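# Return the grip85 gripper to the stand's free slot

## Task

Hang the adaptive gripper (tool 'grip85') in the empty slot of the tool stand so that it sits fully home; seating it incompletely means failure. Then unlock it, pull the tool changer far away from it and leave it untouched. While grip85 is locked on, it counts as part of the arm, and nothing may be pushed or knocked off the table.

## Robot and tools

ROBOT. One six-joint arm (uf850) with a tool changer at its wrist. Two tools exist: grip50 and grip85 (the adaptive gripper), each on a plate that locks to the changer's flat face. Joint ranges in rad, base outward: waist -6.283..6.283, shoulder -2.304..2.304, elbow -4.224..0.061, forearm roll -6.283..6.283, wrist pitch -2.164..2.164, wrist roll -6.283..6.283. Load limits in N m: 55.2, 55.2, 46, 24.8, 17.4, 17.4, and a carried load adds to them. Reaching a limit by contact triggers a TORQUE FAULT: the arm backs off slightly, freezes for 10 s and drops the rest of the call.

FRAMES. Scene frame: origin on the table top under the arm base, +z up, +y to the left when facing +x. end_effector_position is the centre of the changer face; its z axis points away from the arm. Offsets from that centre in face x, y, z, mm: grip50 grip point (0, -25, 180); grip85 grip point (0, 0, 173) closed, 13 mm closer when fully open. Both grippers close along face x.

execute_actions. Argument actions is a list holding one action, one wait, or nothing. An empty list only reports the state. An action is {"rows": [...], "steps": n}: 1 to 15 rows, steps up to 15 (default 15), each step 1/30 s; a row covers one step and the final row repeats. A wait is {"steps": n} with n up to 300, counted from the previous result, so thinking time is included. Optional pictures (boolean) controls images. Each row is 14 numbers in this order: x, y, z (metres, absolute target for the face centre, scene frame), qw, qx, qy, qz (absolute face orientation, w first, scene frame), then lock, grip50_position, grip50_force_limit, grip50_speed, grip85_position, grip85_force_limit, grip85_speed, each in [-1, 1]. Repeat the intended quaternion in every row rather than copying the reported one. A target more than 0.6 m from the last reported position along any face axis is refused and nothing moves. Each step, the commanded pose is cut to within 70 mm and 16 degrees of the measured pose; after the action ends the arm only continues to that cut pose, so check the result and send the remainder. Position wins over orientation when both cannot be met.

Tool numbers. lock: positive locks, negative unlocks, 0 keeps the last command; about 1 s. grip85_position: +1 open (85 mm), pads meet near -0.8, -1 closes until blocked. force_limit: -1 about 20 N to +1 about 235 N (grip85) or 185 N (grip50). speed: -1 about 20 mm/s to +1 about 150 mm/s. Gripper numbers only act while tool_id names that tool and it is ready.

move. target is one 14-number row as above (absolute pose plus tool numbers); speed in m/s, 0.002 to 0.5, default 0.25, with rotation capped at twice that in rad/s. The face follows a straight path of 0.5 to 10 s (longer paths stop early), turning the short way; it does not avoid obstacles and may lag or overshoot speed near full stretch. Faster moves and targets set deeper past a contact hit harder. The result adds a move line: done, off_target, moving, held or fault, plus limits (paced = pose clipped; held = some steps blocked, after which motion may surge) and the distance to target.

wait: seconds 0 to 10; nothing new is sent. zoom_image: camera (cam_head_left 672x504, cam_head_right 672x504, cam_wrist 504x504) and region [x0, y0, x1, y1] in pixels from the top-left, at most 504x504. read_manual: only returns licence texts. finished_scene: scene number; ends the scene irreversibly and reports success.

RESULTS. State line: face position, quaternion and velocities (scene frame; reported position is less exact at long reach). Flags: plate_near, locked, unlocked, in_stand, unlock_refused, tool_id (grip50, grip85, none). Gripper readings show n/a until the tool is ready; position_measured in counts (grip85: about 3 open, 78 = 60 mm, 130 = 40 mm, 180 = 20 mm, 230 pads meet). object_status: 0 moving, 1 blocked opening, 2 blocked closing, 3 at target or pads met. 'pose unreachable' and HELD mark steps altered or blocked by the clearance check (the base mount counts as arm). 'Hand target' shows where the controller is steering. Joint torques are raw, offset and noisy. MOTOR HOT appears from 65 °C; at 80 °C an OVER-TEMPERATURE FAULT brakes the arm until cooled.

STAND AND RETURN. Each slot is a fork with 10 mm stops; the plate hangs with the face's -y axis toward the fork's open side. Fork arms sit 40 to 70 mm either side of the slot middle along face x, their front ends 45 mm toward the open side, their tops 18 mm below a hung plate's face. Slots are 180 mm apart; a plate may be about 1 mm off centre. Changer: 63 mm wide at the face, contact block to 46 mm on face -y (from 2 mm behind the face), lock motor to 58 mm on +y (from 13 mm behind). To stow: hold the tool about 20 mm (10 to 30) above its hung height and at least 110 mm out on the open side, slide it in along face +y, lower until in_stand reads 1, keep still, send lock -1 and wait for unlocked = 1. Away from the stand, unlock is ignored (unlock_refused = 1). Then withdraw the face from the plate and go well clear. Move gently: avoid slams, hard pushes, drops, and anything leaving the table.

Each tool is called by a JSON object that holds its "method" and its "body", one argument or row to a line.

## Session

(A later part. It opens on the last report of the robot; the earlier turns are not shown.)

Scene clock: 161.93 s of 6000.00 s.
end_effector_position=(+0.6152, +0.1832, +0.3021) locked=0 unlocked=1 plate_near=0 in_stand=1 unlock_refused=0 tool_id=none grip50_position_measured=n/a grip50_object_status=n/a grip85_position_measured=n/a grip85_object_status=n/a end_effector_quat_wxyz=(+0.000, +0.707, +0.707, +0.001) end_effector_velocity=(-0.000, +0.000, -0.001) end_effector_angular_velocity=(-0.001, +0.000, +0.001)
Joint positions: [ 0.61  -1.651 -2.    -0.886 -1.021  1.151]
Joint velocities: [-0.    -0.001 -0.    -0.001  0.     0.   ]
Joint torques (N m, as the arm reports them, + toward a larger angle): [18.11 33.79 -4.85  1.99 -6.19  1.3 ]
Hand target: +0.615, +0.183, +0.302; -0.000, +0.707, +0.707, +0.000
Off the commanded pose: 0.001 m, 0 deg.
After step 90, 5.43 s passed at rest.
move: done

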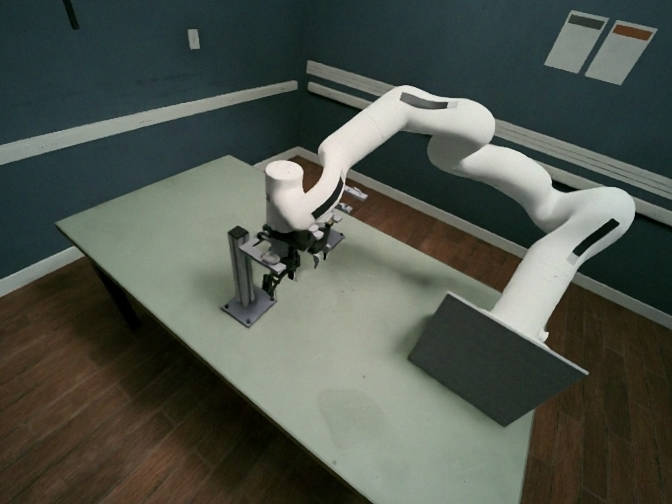

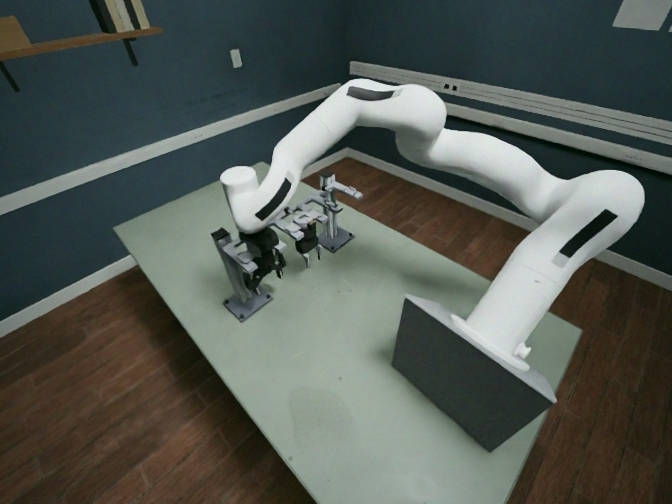

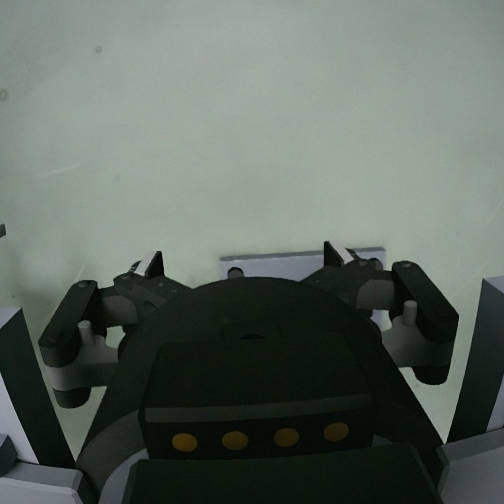

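{"method": "execute_actions", "body": {
  "actions": [
    {"rows":[[0.614,0.1825,0.302,0,0.707,0.707,0,0,1,0,0,1,0,0]]}
  ]
}}

Scene clock: 168.93 s of 6000.00 s.
end_effector_position=(+0.6144, +0.1831, +0.3020) locked=0 unlocked=1 plate_near=0 in_stand=1 unlock_refused=0 tool_id=none grip50_position_measured=n/a grip50_object_status=n/a grip85_position_measured=n/a grip85_object_status=n/a end_effector_quat_wxyz=(-0.001, +0.707, +0.707, +0.002) end_effector_velocity=(+0.001, -0.000, +0.001) end_effector_angular_velocity=(+0.001, -0.003, +0.001)
Joint positions: [ 0.61  -1.647 -1.993 -0.887 -1.015  1.154]
Joint velocities: [ 0.001  0.002  0.001 -0.002  0.001 -0.   ]
Joint torques (N m, as the arm reports them, + toward a larger angle): [22.66 43.98 -7.15  1.72 -8.15  1.19]
Hand target: +0.614, +0.183, +0.302; -0.000, +0.707, +0.707, +0.000
Off the commanded pose: 0.001 m, 0 deg.
Steps of this call (steps 1 to 90: nothing new was sent; then 3.50 s passed at rest; steps 91 to 105: all 15 steps of this action). Readings (end_effector_position | what the end effector reports):
91: (+0.6148, +0.1832, +0.3016) | locked=0 unlocked=1 plate_near=0 in_stand=1 unlock_refused=0 tool_id=none grip50_position_measured=n/a grip50_object_status=n/a grip85_position_measured=n/a grip85_object_status=n/a
92: (+0.6147, +0.1832, +0.3017) | locked=0 unlocked=1 plate_near=0 in_stand=1 unlock_refused=0 tool_id=none grip50_position_measured=n/a grip50_object_status=n/a grip85_position_measured=n/a grip85_object_status=n/a
94: (+0.6145, +0.1831, +0.3019) | locked=0 unlocked=1 plate_near=0 in_stand=1 unlock_refused=0 tool_id=none grip50_position_measured=n/a grip50_object_status=n/a grip85_position_measured=n/a grip85_object_status=n/a
98: (+0.6144, +0.1831, +0.3020) | locked=0 unlocked=1 plate_near=0 in_stand=1 unlock_refused=0 tool_id=none grip50_position_measured=n/a grip50_object_status=n/a grip85_position_measured=n/a grip85_object_status=n/a
105: the state above

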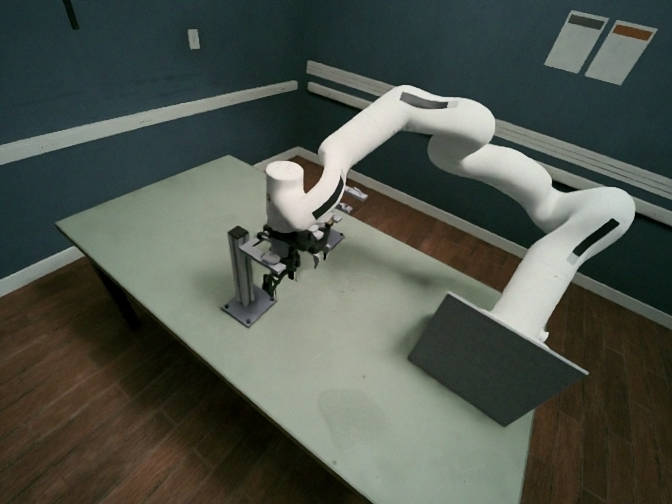

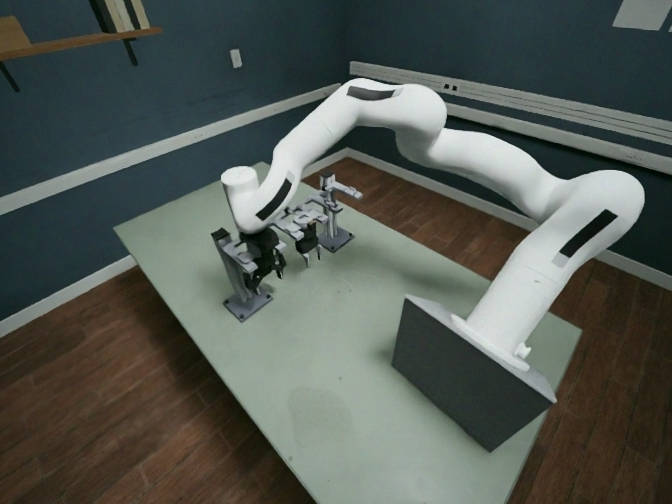

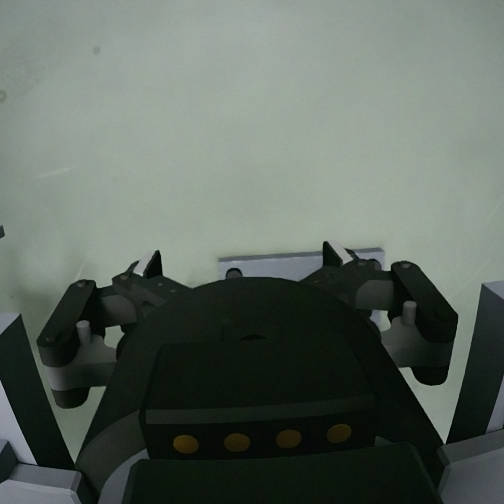

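{"method": "execute_actions", "body": {
  "actions": [
    {"rows":[[0.6163,0.183,0.3018,0,0.707,0.707,0,0,1,0,0,1,0,0]]}
  ],
  "pictures": false
}}

Scene clock: 177.63 s of 6000.00 s.
end_effector_position=(+0.6158, +0.1833, +0.3013) locked=0 unlocked=1 plate_near=1 in_stand=1 unlock_refused=0 tool_id=none grip50_position_measured=n/a grip50_object_status=n/a grip85_position_measured=n/a grip85_object_status=n/a end_effector_quat_wxyz=(-0.000, +0.707, +0.707, -0.000) end_effector_velocity=(-0.000, +0.001, +0.000) end_effector_angular_velocity=(-0.001, +0.000, +0.002)
Joint positions: [ 0.609 -1.654 -2.006 -0.884 -1.023  1.148]
Joint velocities: [ 0.001 -0.001 -0.001  0.001 -0.001 -0.002]
Joint torques (N m, as the arm reports them, + toward a larger angle): [ 20.34  49.61 -13.74  -0.03  -5.78   0.95]
Hand target: +0.616, +0.183, +0.302; +0.000, +0.707, +0.707, -0.000
Off the commanded pose: 0.001 m, 0 deg.
Steps of this call (steps 1 to 90: nothing new was sent; then 5.20 s passed at rest; steps 91 to 105: all 15 steps of this action). Readings (end_effector_position | what the end effector reports):
91: (+0.6143, +0.1831, +0.3020) | locked=0 unlocked=1 plate_near=0 in_stand=1 unlock_refused=0 tool_id=none grip50_position_measured=n/a grip50_object_status=n/a grip85_position_measured=n/a grip85_object_status=n/a
92: (+0.6146, +0.1832, +0.3020) | locked=0 unlocked=1 plate_near=0 in_stand=1 unlock_refused=0 tool_id=none grip50_position_measured=n/a grip50_object_status=n/a grip85_position_measured=n/a grip85_object_status=n/a
94: (+0.6151, +0.1833, +0.3015) | locked=0 unlocked=1 plate_near=1 in_stand=1 unlock_refused=0 tool_id=none grip50_position_measured=n/a grip50_object_status=n/a grip85_position_measured=n/a grip85_object_status=n/a
98: (+0.6155, +0.1833, +0.3013) | locked=0 unlocked=1 plate_near=1 in_stand=1 unlock_refused=0 tool_id=none grip50_position_measured=n/a grip50_object_status=n/a grip85_position_measured=n/a grip85_object_status=n/a
105: the state above

{"method": "execute_actions", "body": {
  "actions": [
    {"rows":[[0.616,0.1833,0.3015,0,0.707,0.707,0,1,1,0,0,1,0,0]]}
  ],
  "pictures": false
}}

{"method": "execute_actions", "body": {
  "actions": [
    {"steps":30}
  ],
  "pictures": false
}}

{"method": "move", "body": {
  "target": [0.616,0.1833,0.3215,0,0.707,0.707,0,0,1,0,0,1,0,0],
  "speed": 0.03
}}

Scene clock: 186.73 s of 6000.00 s.
end_effector_position=(+0.6161, +0.1832, +0.3015) locked=0 unlocked=0 plate_near=1 in_stand=1 unlock_refused=0 tool_id=none grip50_position_measured=n/a grip50_object_status=n/a grip85_position_measured=n/a grip85_object_status=n/a end_effector_quat_wxyz=(-0.000, +0.707, +0.707, +0.000) end_effector_velocity=(-0.002, +0.001, -0.004) end_effector_angular_velocity=(+0.003, +0.004, +0.002)
Joint positions: [ 0.609 -1.654 -2.006 -0.885 -1.023  1.148]
Joint velocities: [-0.003 -0.005  0.001  0.001  0.005 -0.   ]
Joint torques (N m, as the arm reports them, + toward a larger angle): [ 21.61  51.96 -14.1    0.16  -6.4    0.89]
Hand target: +0.616, +0.183, +0.302; -0.000, +0.707, +0.707, +0.000
Off the commanded pose: 0.000 m, 0 deg.
Steps of this call (steps 1 to 90: nothing new was sent; then 5.60 s passed at rest; steps 91 to 105: all 15 steps of this action). Readings (end_effector_position | what the end effector reports):
91: (+0.6163, +0.1831, +0.3018) | locked=0 unlocked=0 plate_near=1 in_stand=1 unlock_refused=0 tool_id=none grip50_position_measured=n/a grip50_object_status=n/a grip85_position_measured=n/a grip85_object_status=n/a
92: (+0.6163, +0.1831, +0.3018) | locked=0 unlocked=0 plate_near=1 in_stand=1 unlock_refused=0 tool_id=none grip50_position_measured=n/a grip50_object_status=n/a grip85_position_measured=n/a grip85_object_status=n/a
94: (+0.6162, +0.1831, +0.3018) | locked=0 unlocked=0 plate_near=1 in_stand=1 unlock_refused=0 tool_id=none grip50_position_measured=n/a grip50_object_status=n/a grip85_position_measured=n/a grip85_object_status=n/a
98: (+0.6162, +0.1831, +0.3018) | locked=0 unlocked=0 plate_near=1 in_stand=1 unlock_refused=0 tool_id=none grip50_position_measured=n/a grip50_object_status=n/a grip85_position_measured=n/a grip85_object_status=n/a
105: the state above

Scene clock: 187.73 s of 6000.00 s.
end_effector_position=(+0.6161, +0.1834, +0.3014) locked=1 unlocked=0 plate_near=1 in_stand=1 unlock_refused=0 tool_id=grip85 grip50_position_measured=n/a grip50_object_status=n/a grip85_position_measured=n/a grip85_object_status=n/a end_effector_quat_wxyz=(-0.000, +0.706, +0.708, +0.000) end_effector_velocity=(+0.000, -0.000, +0.001) end_effector_angular_velocity=(-0.000, +0.001, -0.002)
Joint positions: [ 0.609 -1.655 -2.006 -0.885 -1.022  1.146]
Joint velocities: [ 0.001  0.002  0.     0.002 -0.002  0.   ]
Joint torques (N m, as the arm reports them, + toward a larger angle): [ 38.74  62.17 -18.04   1.47  -6.84   1.85]
Hand target: +0.616, +0.183, +0.302; -0.000, +0.707, +0.707, +0.000
Off the commanded pose: 0.000 m, 0 deg.
Steps of this call (steps 1 to 30: nothing new was sent). Readings (end_effector_position | what the end effector reports):
1: (+0.6161, +0.1833, +0.3014) | locked=0 unlocked=0 plate_near=1 in_stand=1 unlock_refused=0 tool_id=none grip50_position_measured=n/a grip50_object_status=n/a grip85_position_measured=n/a grip85_object_status=n/a
2: (+0.6161, +0.1833, +0.3013) | locked=0 unlocked=0 plate_near=1 in_stand=1 unlock_refused=0 tool_id=none grip50_position_measured=n/a grip50_object_status=n/a grip85_position_measured=n/a grip85_object_status=n/a
4: (+0.6160, +0.1833, +0.3011) | locked=0 unlocked=0 plate_near=1 in_stand=1 unlock_refused=0 tool_id=none grip50_position_measured=n/a grip50_object_status=n/a grip85_position_measured=n/a grip85_object_status=n/a
8: (+0.6160, +0.1833, +0.3010) | locked=0 unlocked=0 plate_near=1 in_stand=1 unlock_refused=0 tool_id=none grip50_position_measured=n/a grip50_object_status=n/a grip85_position_measured=n/a grip85_object_status=n/a
30: the state above

Scene clock: 188.67 s of 6000.00 s.
end_effector_position=(+0.6160, +0.1832, +0.3214) locked=1 unlocked=0 plate_near=1 in_stand=0 unlock_refused=0 tool_id=grip85 grip50_position_measured=n/a grip50_object_status=n/a grip85_position_measured=n/a grip85_object_status=n/a end_effector_quat_wxyz=(+0.000, +0.707, +0.707, -0.000) end_effector_velocity=(-0.001, +0.001, -0.001) end_effector_angular_velocity=(+0.000, +0.000, +0.002)
Joint positions: [ 0.629 -1.633 -2.002 -0.861 -1.04   1.138]
Joint velocities: [ 0.    -0.002  0.002 -0.001  0.002  0.   ]
Joint torques (N m, as the arm reports them, + toward a larger angle): [ 48.61  51.35 -17.27   1.7   -0.04   0.19]
Hand target: +0.616, +0.183, +0.321; +0.000, +0.707, +0.707, -0.000
Off the commanded pose: 0.000 m, 0 deg.
move: done

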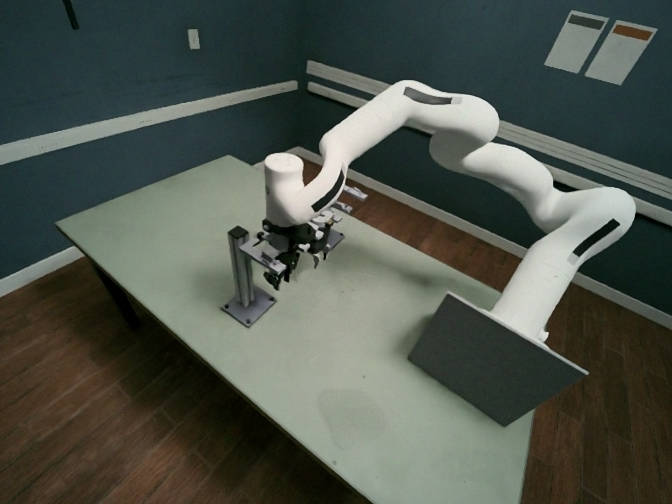

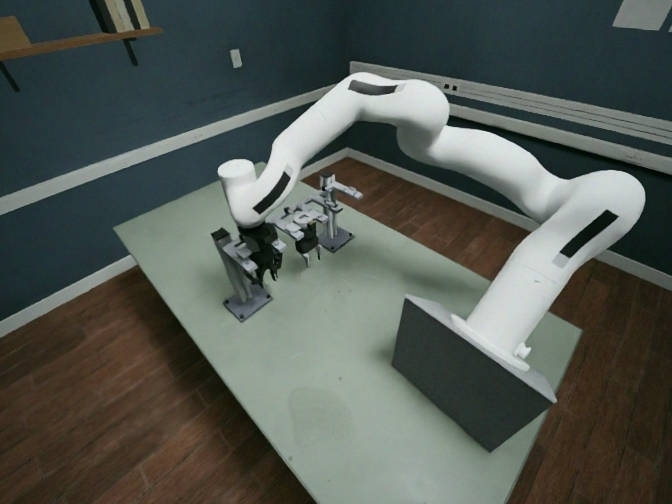

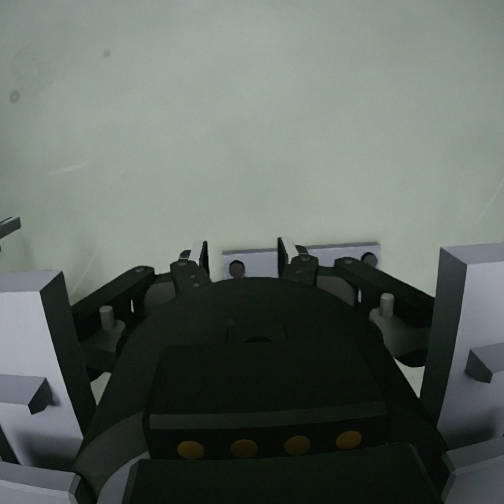

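{"method": "move", "body": {
  "target": [0.49,0.1833,0.3215,0,0.707,0.707,0,0,1,0,0,1,0,0],
  "speed": 0.1
}}

{"method": "move", "body": {
  "target": [0.49,-0.1767,0.3215,0,0.707,0.707,0,0,1,0,0,1,0,0],
  "speed": 0.2
}}

{"method": "move", "body": {
  "target": [0.56,-0.1767,0.3215,0,0.707,0.707,0,0,1,0,0,1,0,0],
  "speed": 0.05
}}

Scene clock: 198.63 s of 6000.00 s.
end_effector_position=(+0.4900, +0.1838, +0.3218) locked=1 unlocked=0 plate_near=1 in_stand=0 unlock_refused=0 tool_id=grip85 grip50_position_measured=n/a grip50_object_status=n/a grip85_position_measured=3 grip85_object_status=3 end_effector_quat_wxyz=(-0.001, +0.707, +0.707, +0.000) end_effector_velocity=(-0.001, -0.000, +0.000) end_effector_angular_velocity=(-0.001, +0.000, -0.000)
Joint positions: [ 0.724 -1.444 -1.528 -0.933 -0.876  1.425]
Joint velocities: [ 0.001  0.002  0.004 -0.     0.001  0.002]
Joint torques (N m, as the arm reports them, + toward a larger angle): [ 38.78  45.96 -15.55   1.43  -0.14   0.15]
Hand target: +0.490, +0.184, +0.322; -0.001, +0.707, +0.707, +0.000
Off the commanded pose: 0.001 m, 0 deg.
After step 130, 4.03 s passed at rest.
move: done

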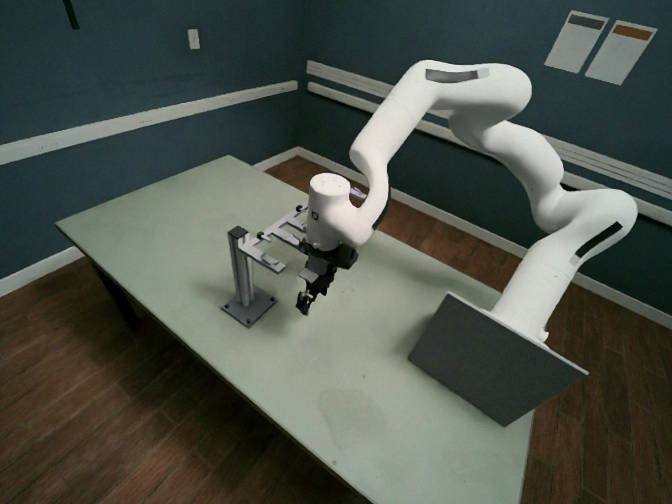

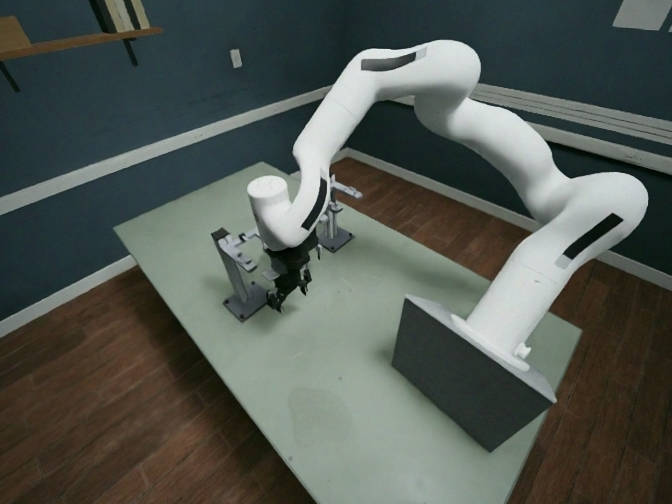

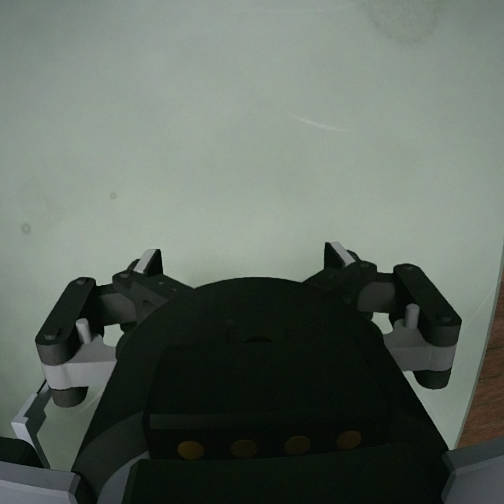

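Scene clock: 200.83 s of 6000.00 s.
end_effector_position=(+0.4884, -0.1762, +0.3210) locked=1 unlocked=0 plate_near=1 in_stand=0 unlock_refused=0 tool_id=grip85 grip50_position_measured=n/a grip50_object_status=n/a grip85_position_measured=3 grip85_object_status=3 end_effector_quat_wxyz=(+0.000, +0.707, +0.707, -0.000) end_effector_velocity=(+0.000, -0.002, -0.000) end_effector_angular_velocity=(-0.002, -0.001, +0.000)
Joint positions: [ 0.285 -0.746 -0.96  -1.252 -0.879  1.241]
Joint velocities: [-0.003  0.002 -0.    -0.002 -0.002 -0.002]
Joint torques (N m, as the arm reports them, + toward a larger angle): [ 38.81  29.69 -10.88   1.41  -0.11   0.06]
Hand target: +0.489, -0.177, +0.321; +0.000, +0.707, +0.707, -0.000
Off the commanded pose: 0.002 m, 0 deg.
move: done

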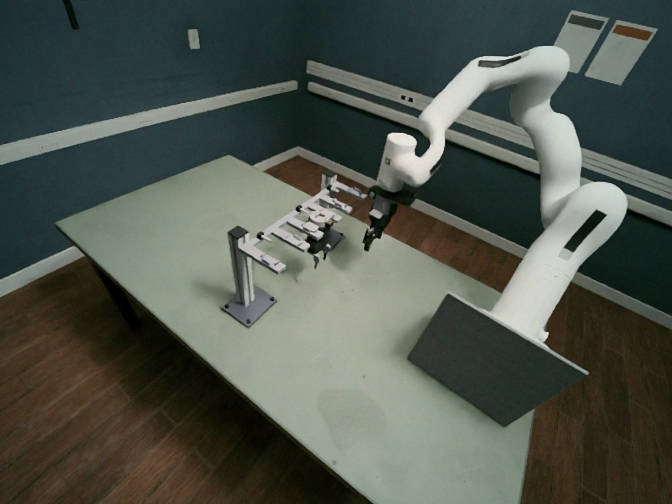

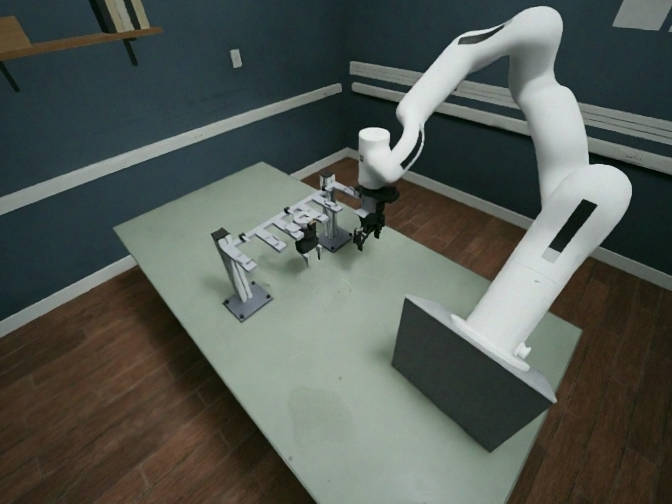

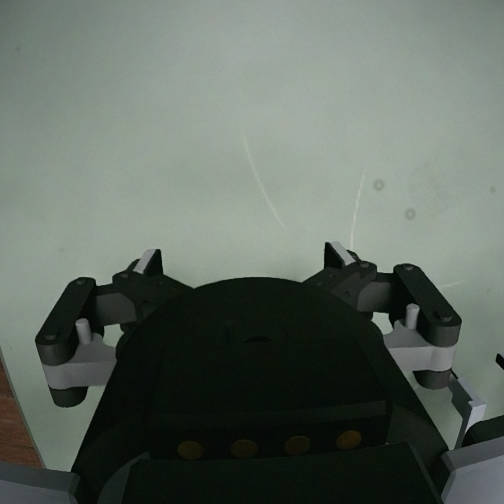

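Scene clock: 202.57 s of 6000.00 s.
end_effector_position=(+0.5600, -0.1770, +0.3214) locked=1 unlocked=0 plate_near=1 in_stand=0 unlock_refused=0 tool_id=grip85 grip50_position_measured=n/a grip50_object_status=n/a grip85_position_measured=3 grip85_object_status=3 end_effector_quat_wxyz=(+0.000, +0.707, +0.707, -0.000) end_effector_velocity=(+0.001, -0.000, +0.001) end_effector_angular_velocity=(-0.001, -0.001, +0.001)
Joint positions: [ 0.272 -0.856 -1.182 -1.179 -0.915  1.106]
Joint velocities: [ 0.001  0.    -0.001 -0.    -0.001 -0.001]
Joint torques (N m, as the arm reports them, + toward a larger angle): [ 43.86  34.36 -12.28   1.    -0.12   0.27]
Hand target: +0.560, -0.177, +0.321; +0.000, +0.707, +0.707, -0.000
Off the commanded pose: 0.000 m, 0 deg.
move: done

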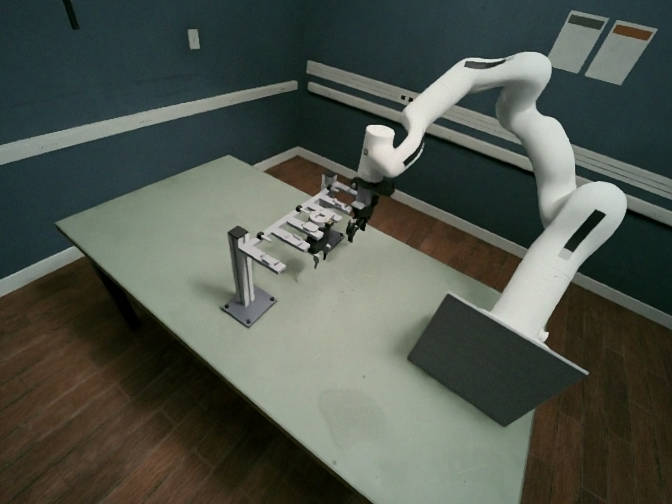

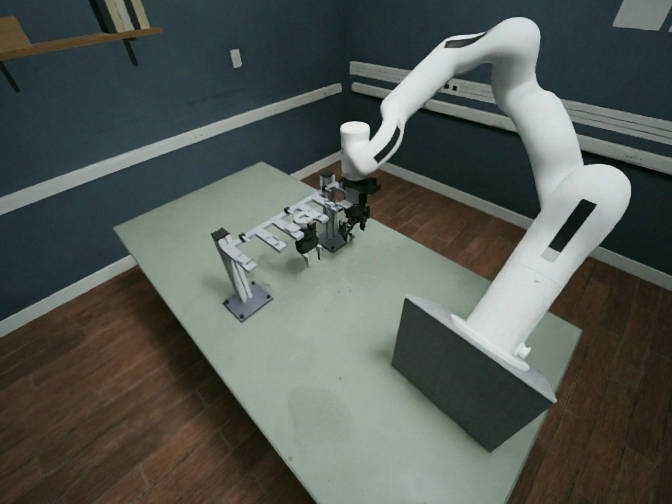

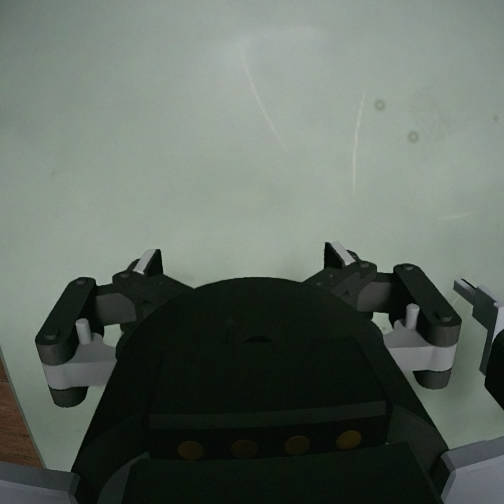

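{"method": "move", "body": {
  "target": [0.616,-0.1767,0.3215,0,0.707,0.707,0,0,1,0,0,1,0,0],
  "speed": 0.02
}}

Scene clock: 209.40 s of 6000.00 s.
end_effector_position=(+0.6160, -0.1770, +0.3214) locked=1 unlocked=0 plate_near=1 in_stand=0 unlock_refused=0 tool_id=grip85 grip50_position_measured=n/a grip50_object_status=n/a grip85_position_measured=3 grip85_object_status=3 end_effector_quat_wxyz=(+0.000, +0.707, +0.707, -0.000) end_effector_velocity=(+0.001, -0.001, +0.001) end_effector_angular_velocity=(+0.000, -0.001, -0.002)
Joint positions: [ 0.264 -0.954 -1.374 -1.122 -0.951  0.997]
Joint velocities: [ 0.     0.001 -0.002  0.002 -0.001 -0.001]
Joint torques (N m, as the arm reports them, + toward a larger angle): [ 48.22  37.97 -12.72   1.27  -0.18   0.25]
Hand target: +0.616, -0.177, +0.321; +0.000, +0.707, +0.707, -0.000
Off the commanded pose: 0.000 m, 0 deg.
After step 90, 0.80 s passed at rest.
move: done

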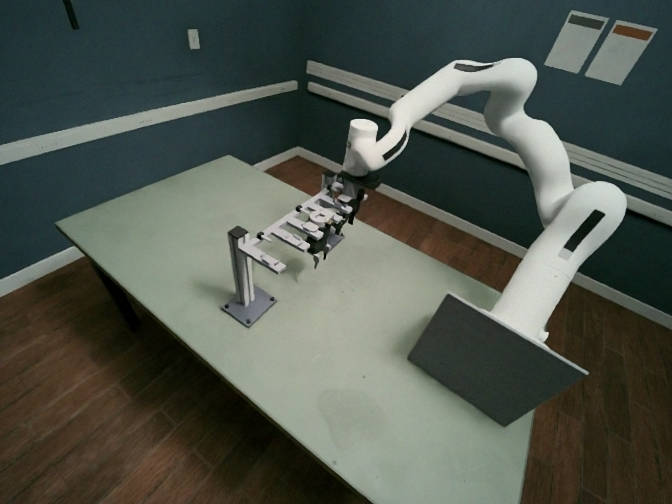

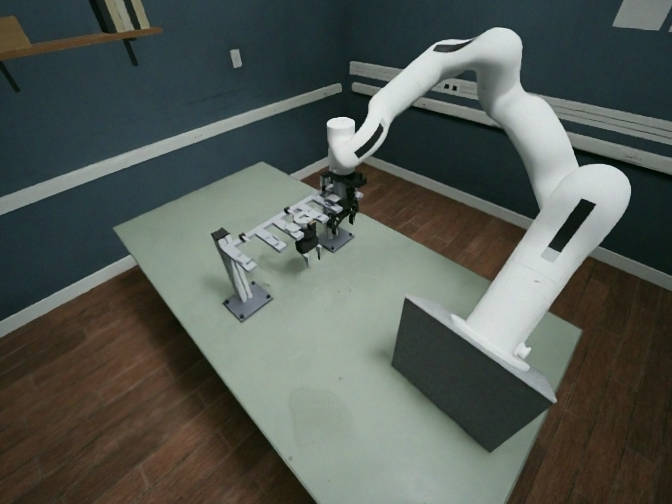

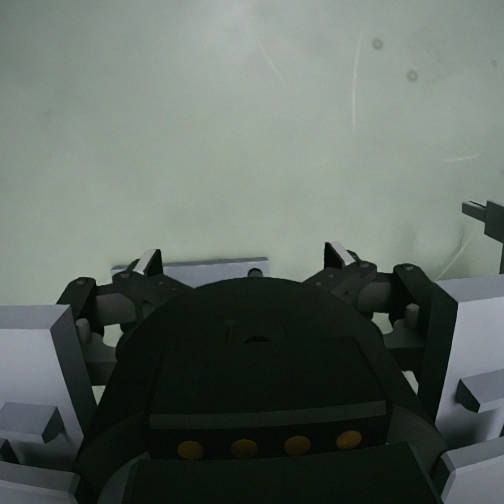

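{"method": "move", "body": {
  "target": [0.621,-0.1767,0.3215,0,0.701,0.713,0,0,1,0,0,1,0,0],
  "speed": 0.01
}}

Scene clock: 223.97 s of 6000.00 s.
end_effector_position=(+0.6210, -0.1767, +0.3215) locked=1 unlocked=0 plate_near=1 in_stand=0 unlock_refused=0 tool_id=grip85 grip50_position_measured=n/a grip50_object_status=n/a grip85_position_measured=3 grip85_object_status=3 end_effector_quat_wxyz=(+0.000, +0.701, +0.713, -0.000) end_effector_velocity=(+0.000, -0.001, -0.000) end_effector_angular_velocity=(+0.001, +0.001, -0.003)
Joint positions: [ 0.264 -0.963 -1.392 -1.116 -0.954  0.97 ]
Joint velocities: [-0.001  0.    -0.001  0.002  0.     0.001]
Joint torques (N m, as the arm reports them, + toward a larger angle): [ 48.2   38.64 -13.37   1.36  -0.15   0.12]
Hand target: +0.621, -0.177, +0.321; +0.000, +0.701, +0.713, -0.000
Off the commanded pose: 0.000 m, 0 deg.
After step 90, 10.50 s passed at rest.
move: done

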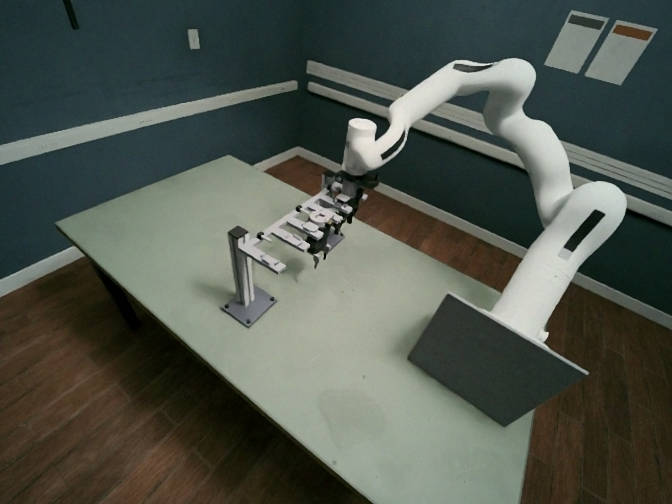

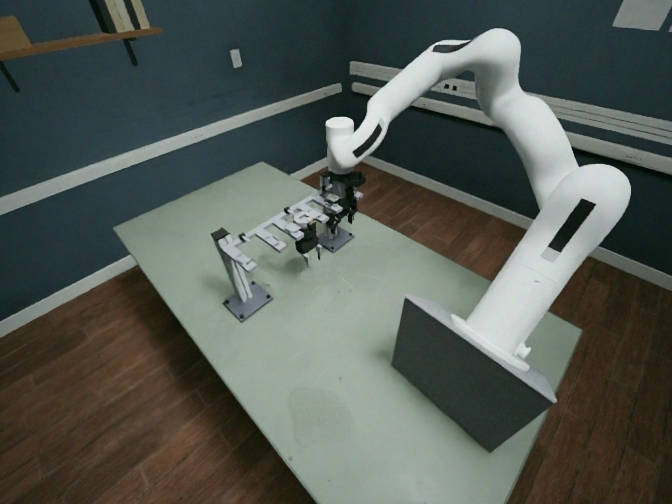

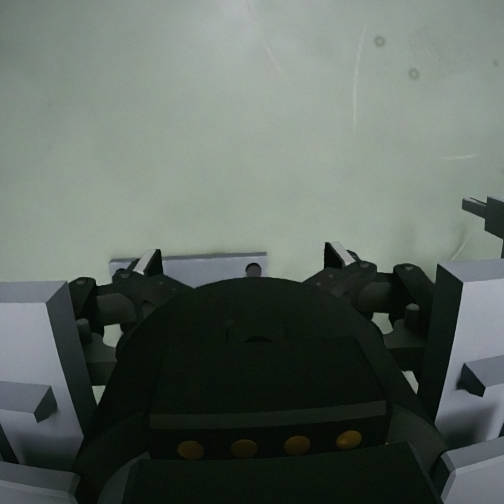

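{"method": "move", "body": {
  "target": [0.6237,-0.1767,0.3215,0,0.701,0.713,0,0,1,0,0,1,0,0],
  "speed": 0.01
}}

Scene clock: 231.07 s of 6000.00 s.
end_effector_position=(+0.6237, -0.1767, +0.3215) locked=1 unlocked=0 plate_near=1 in_stand=0 unlock_refused=0 tool_id=grip85 grip50_position_measured=n/a grip50_object_status=n/a grip85_position_measured=3 grip85_object_status=3 end_effector_quat_wxyz=(+0.000, +0.701, +0.713, -0.000) end_effector_velocity=(-0.000, +0.000, -0.001) end_effector_angular_velocity=(-0.002, +0.001, +0.001)
Joint positions: [ 0.264 -0.968 -1.402 -1.113 -0.956  0.964]
Joint velocities: [-0.    -0.002 -0.001 -0.001 -0.002 -0.   ]
Joint torques (N m, as the arm reports them, + toward a larger angle): [ 48.16  38.79 -13.17   1.42  -0.22   0.14]
Hand target: +0.624, -0.177, +0.321; +0.000, +0.701, +0.713, -0.000
Off the commanded pose: 0.000 m, 0 deg.
After step 90, 3.40 s passed at rest.
move: done

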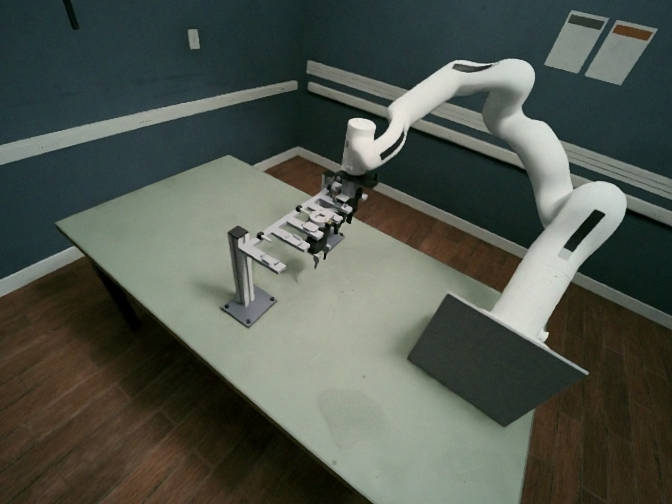

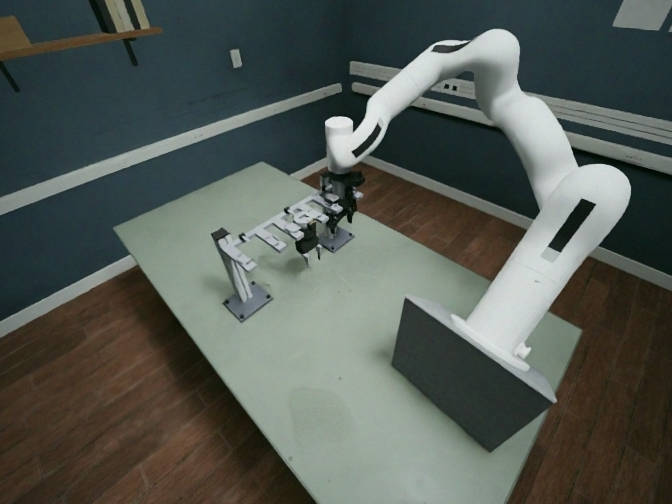

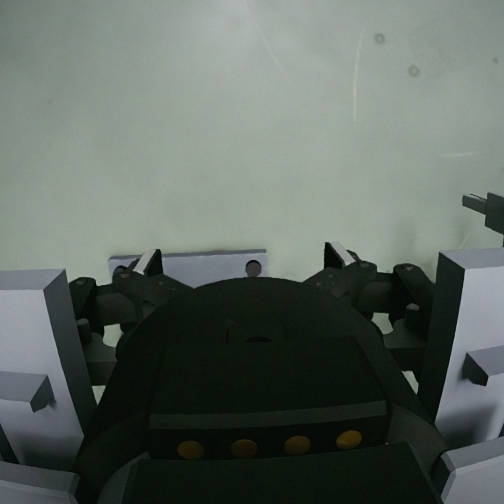

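{"method": "move", "body": {
  "target": [0.6237,-0.1767,0.300,0,0.701,0.713,0,0,1,0,0,1,0,0],
  "speed": 0.008
}}

Scene clock: 243.53 s of 6000.00 s.
end_effector_position=(+0.6238, -0.1766, +0.3004) locked=1 unlocked=0 plate_near=1 in_stand=1 unlock_refused=0 tool_id=grip85 grip50_position_measured=n/a grip50_object_status=n/a grip85_position_measured=3 grip85_object_status=3 end_effector_quat_wxyz=(+0.000, +0.701, +0.713, +0.000) end_effector_velocity=(+0.000, +0.000, +0.001) end_effector_angular_velocity=(+0.000, -0.002, +0.001)
Joint positions: [ 0.239 -0.992 -1.405 -1.146 -0.937  0.983]
Joint velocities: [ 0.001  0.     0.    -0.001  0.    -0.   ]
Joint torques (N m, as the arm reports them, + toward a larger angle): [ 42.94  36.39 -12.81   0.76  -1.12   0.35]
Hand target: +0.624, -0.177, +0.300; -0.000, +0.701, +0.713, +0.000
Off the commanded pose: 0.000 m, 0 deg.
After step 90, 6.57 s passed at rest.
move: done

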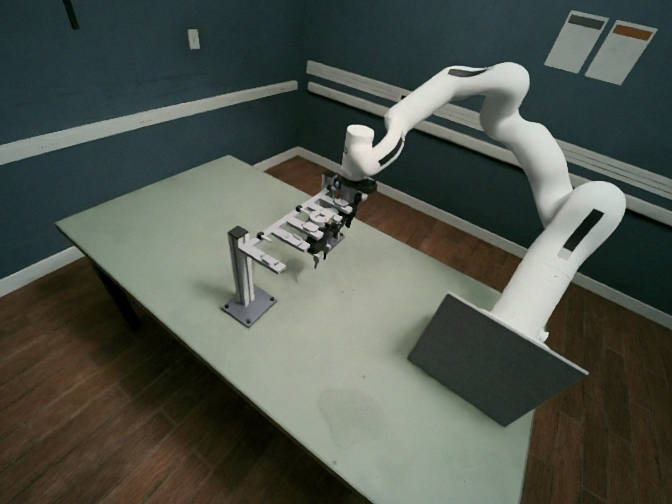

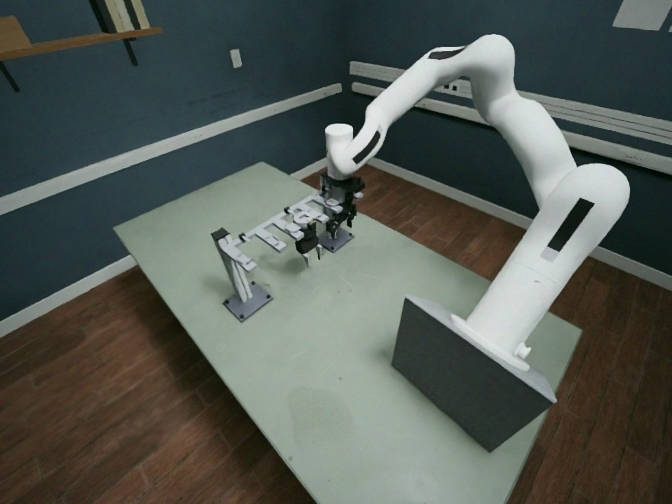

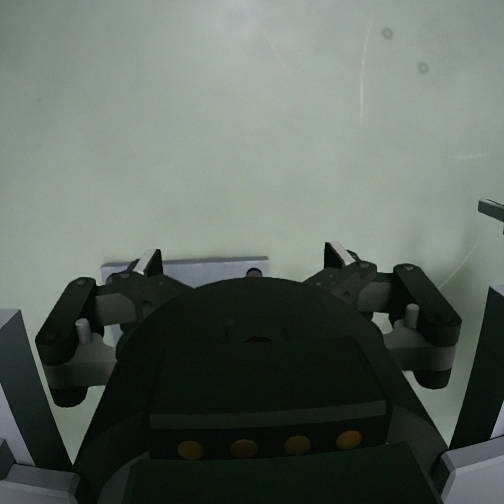

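Seated with light contact; unlock.

{"method": "execute_actions", "body": {
  "actions": [
    {"rows":[[0.6237,-0.1767,0.2997,0,0.701,0.713,0,-1,1,0,0,1,0,0]]}
  ],
  "pictures": false
}}

{"method": "execute_actions", "body": {
  "actions": [
    {"steps":36}
  ],
  "pictures": false
}}

{"method": "move", "body": {
  "target": [0.6237,-0.1767,0.33,0,0.701,0.713,0,0,1,0,0,1,0,0],
  "speed": 0.03
}}

Scene clock: 252.70 s of 6000.00 s.
end_effector_position=(+0.6237, -0.1766, +0.2999) locked=0 unlocked=0 plate_near=1 in_stand=1 unlock_refused=0 tool_id=none grip50_position_measured=n/a grip50_object_status=n/a grip85_position_measured=n/a grip85_object_status=n/a end_effector_quat_wxyz=(+0.000, +0.701, +0.713, -0.000) end_effector_velocity=(+0.000, +0.000, -0.000) end_effector_angular_velocity=(+0.001, -0.002, +0.001)
Joint positions: [ 0.239 -0.993 -1.405 -1.147 -0.938  0.983]
Joint velocities: [-0.    -0.    -0.    -0.002  0.002 -0.   ]
Joint torques (N m, as the arm reports them, + toward a larger angle): [19.7  23.12 -7.75  0.16 -1.25  0.57]
Hand target: +0.624, -0.177, +0.300; +0.000, +0.701, +0.713, -0.000
Off the commanded pose: 0.000 m, 0 deg.
Steps of this call (steps 1 to 90: nothing new was sent; then 5.67 s passed at rest; steps 91 to 105: all 15 steps of this action). Readings (end_effector_position | what the end effector reports):
91: (+0.6236, -0.1767, +0.2999) | locked=1 unlocked=0 plate_near=1 in_stand=1 unlock_refused=0 tool_id=grip85 grip50_position_measured=n/a grip50_object_status=n/a grip85_position_measured=3 grip85_object_status=3
92: (+0.6236, -0.1767, +0.2999) | locked=1 unlocked=0 plate_near=1 in_stand=1 unlock_refused=0 tool_id=grip85 grip50_position_measured=n/a grip50_object_status=n/a grip85_position_measured=3 grip85_object_status=3
94: (+0.6237, -0.1767, +0.2999) | locked=1 unlocked=0 plate_near=1 in_stand=1 unlock_refused=0 tool_id=grip85 grip50_position_measured=n/a grip50_object_status=n/a grip85_position_measured=3 grip85_object_status=3
98: (+0.6237, -0.1766, +0.2999) | locked=0 unlocked=0 plate_near=1 in_stand=1 unlock_refused=0 tool_id=none grip50_position_measured=n/a grip50_object_status=n/a grip85_position_measured=n/a grip85_object_status=n/a
105: the state above

Scene clock: 253.90 s of 6000.00 s.
end_effector_position=(+0.6237, -0.1766, +0.2999) locked=0 unlocked=1 plate_near=1 in_stand=1 unlock_refused=0 tool_id=none grip50_position_measured=n/a grip50_object_status=n/a grip85_position_measured=n/a grip85_object_status=n/a end_effector_quat_wxyz=(+0.000, +0.701, +0.713, +0.000) end_effector_velocity=(+0.000, -0.000, +0.000) end_effector_angular_velocity=(+0.000, +0.001, -0.001)
Joint positions: [ 0.239 -0.993 -1.405 -1.147 -0.938  0.983]
Joint velocities: [-0.     0.    -0.     0.001 -0.     0.   ]
Joint torques (N m, as the arm reports them, + toward a larger angle): [19.89 21.36 -8.85  0.06 -0.48  0.46]
Hand target: +0.624, -0.177, +0.300; +0.000, +0.701, +0.713, -0.000
Off the commanded pose: 0.000 m, 0 deg.
Steps of this call (steps 1 to 36: nothing new was sent). Readings (end_effector_position | what the end effector reports):
1: (+0.6237, -0.1766, +0.2999) | locked=0 unlocked=0 plate_near=1 in_stand=1 unlock_refused=0 tool_id=none grip50_position_measured=n/a grip50_object_status=n/a grip85_position_measured=n/a grip85_object_status=n/a
2: (+0.6237, -0.1766, +0.2999) | locked=0 unlocked=0 plate_near=1 in_stand=1 unlock_refused=0 tool_id=none grip50_position_measured=n/a grip50_object_status=n/a grip85_position_measured=n/a grip85_object_status=n/a
4: (+0.6237, -0.1766, +0.2999) | locked=0 unlocked=0 plate_near=1 in_stand=1 unlock_refused=0 tool_id=none grip50_position_measured=n/a grip50_object_status=n/a grip85_position_measured=n/a grip85_object_status=n/a
8: (+0.6237, -0.1766, +0.2999) | locked=0 unlocked=0 plate_near=1 in_stand=1 unlock_refused=0 tool_id=none grip50_position_measured=n/a grip50_object_status=n/a grip85_position_measured=n/a grip85_object_status=n/a
36: the state above

Scene clock: 255.17 s of 6000.00 s.
end_effector_position=(+0.6237, -0.1767, +0.3299) locked=0 unlocked=1 plate_near=0 in_stand=0 unlock_refused=0 tool_id=none grip50_position_measured=n/a grip50_object_status=n/a grip85_position_measured=n/a grip85_object_status=n/a end_effector_quat_wxyz=(+0.000, +0.701, +0.713, -0.000) end_effector_velocity=(-0.000, +0.000, -0.000) end_effector_angular_velocity=(-0.000, +0.001, +0.001)
Joint positions: [ 0.273 -0.959 -1.401 -1.1   -0.964  0.957]
Joint velocities: [-0.    -0.     0.001  0.    -0.    -0.   ]
Joint torques (N m, as the arm reports them, + toward a larger angle): [ 41.29  32.05 -10.59   1.77  -0.19   0.23]
Hand target: +0.624, -0.177, +0.330; +0.000, +0.701, +0.713, -0.000
Off the commanded pose: 0.000 m, 0 deg.
move: done

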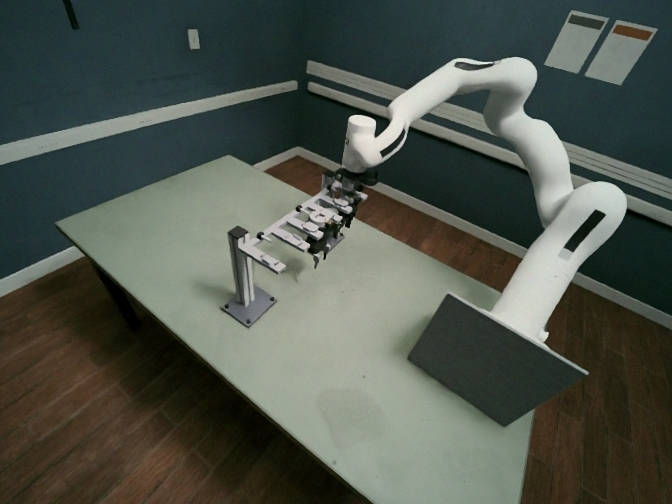

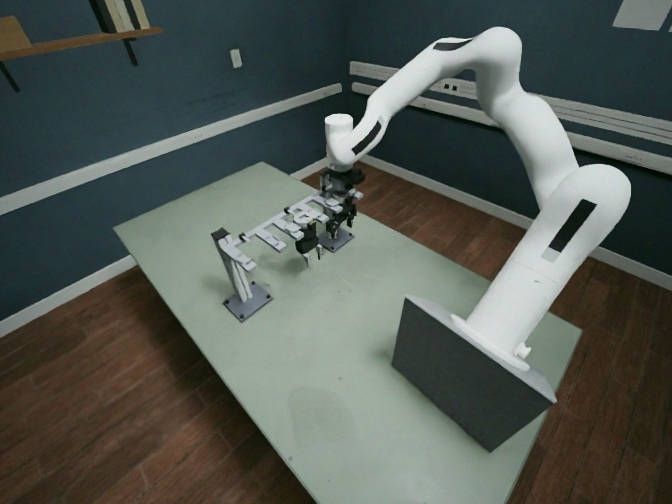

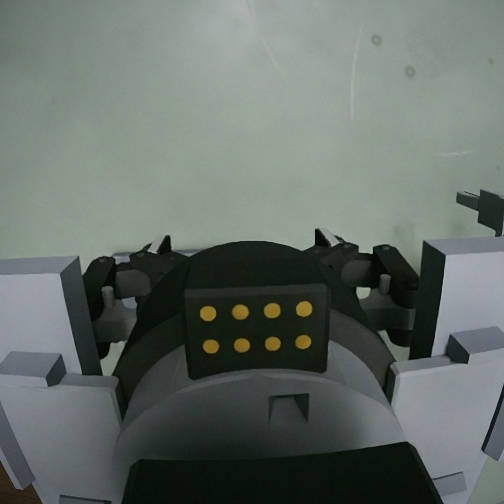

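{"method": "move", "body": {
  "target": [0.5,-0.17,0.48,0,0.701,0.713,0,0,1,0,0,1,0,0]
}}

{"method": "finished_scene", "body": {
  "scene": 1
}}

Scene clock: 261.53 s of 6000.00 s.
end_effector_position=(+0.5003, -0.1696, +0.4796) locked=0 unlocked=1 plate_near=0 in_stand=0 unlock_refused=0 tool_id=none grip50_position_measured=n/a grip50_object_status=n/a grip85_position_measured=n/a grip85_object_status=n/a end_effector_quat_wxyz=(-0.000, +0.701, +0.713, -0.000) end_effector_velocity=(-0.001, +0.000, +0.002) end_effector_angular_velocity=(+0.001, -0.001, -0.001)
Joint positions: [ 0.506 -0.604 -1.058 -0.918 -1.055  1.009]
Joint velocities: [ 0.003  0.003  0.001  0.003 -0.001  0.   ]
Joint torques (N m, as the arm reports them, + toward a larger angle): [ 30.88  21.95 -12.48   1.28  -0.2    0.17]
Hand target: +0.500, -0.170, +0.480; -0.000, +0.701, +0.713, +0.000
Off the commanded pose: 0.001 m, 0 deg.
After step 90, 2.17 s passed at rest.
move: done

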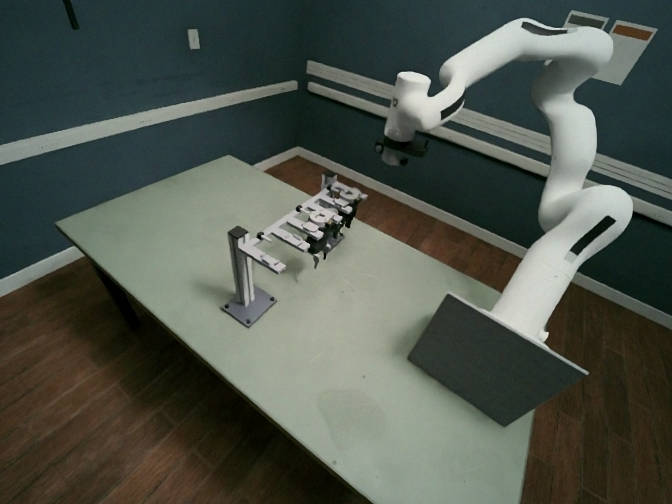

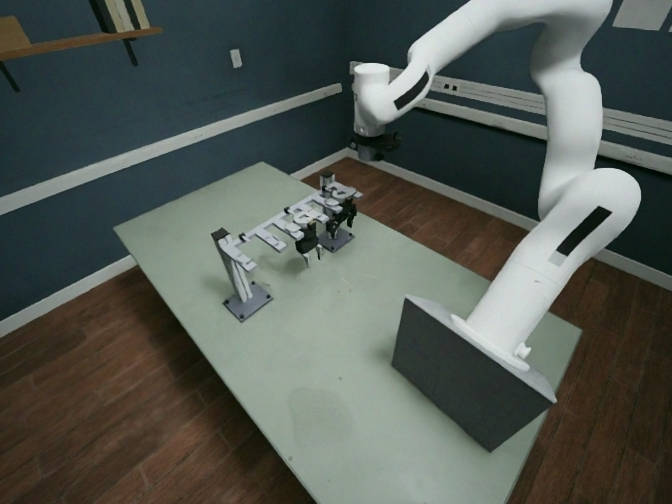

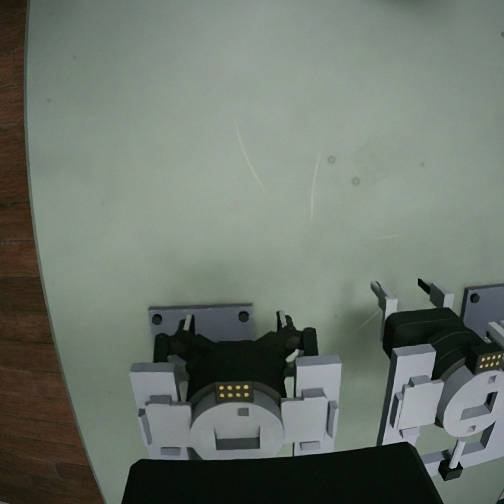

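The scene is finished: the task was done.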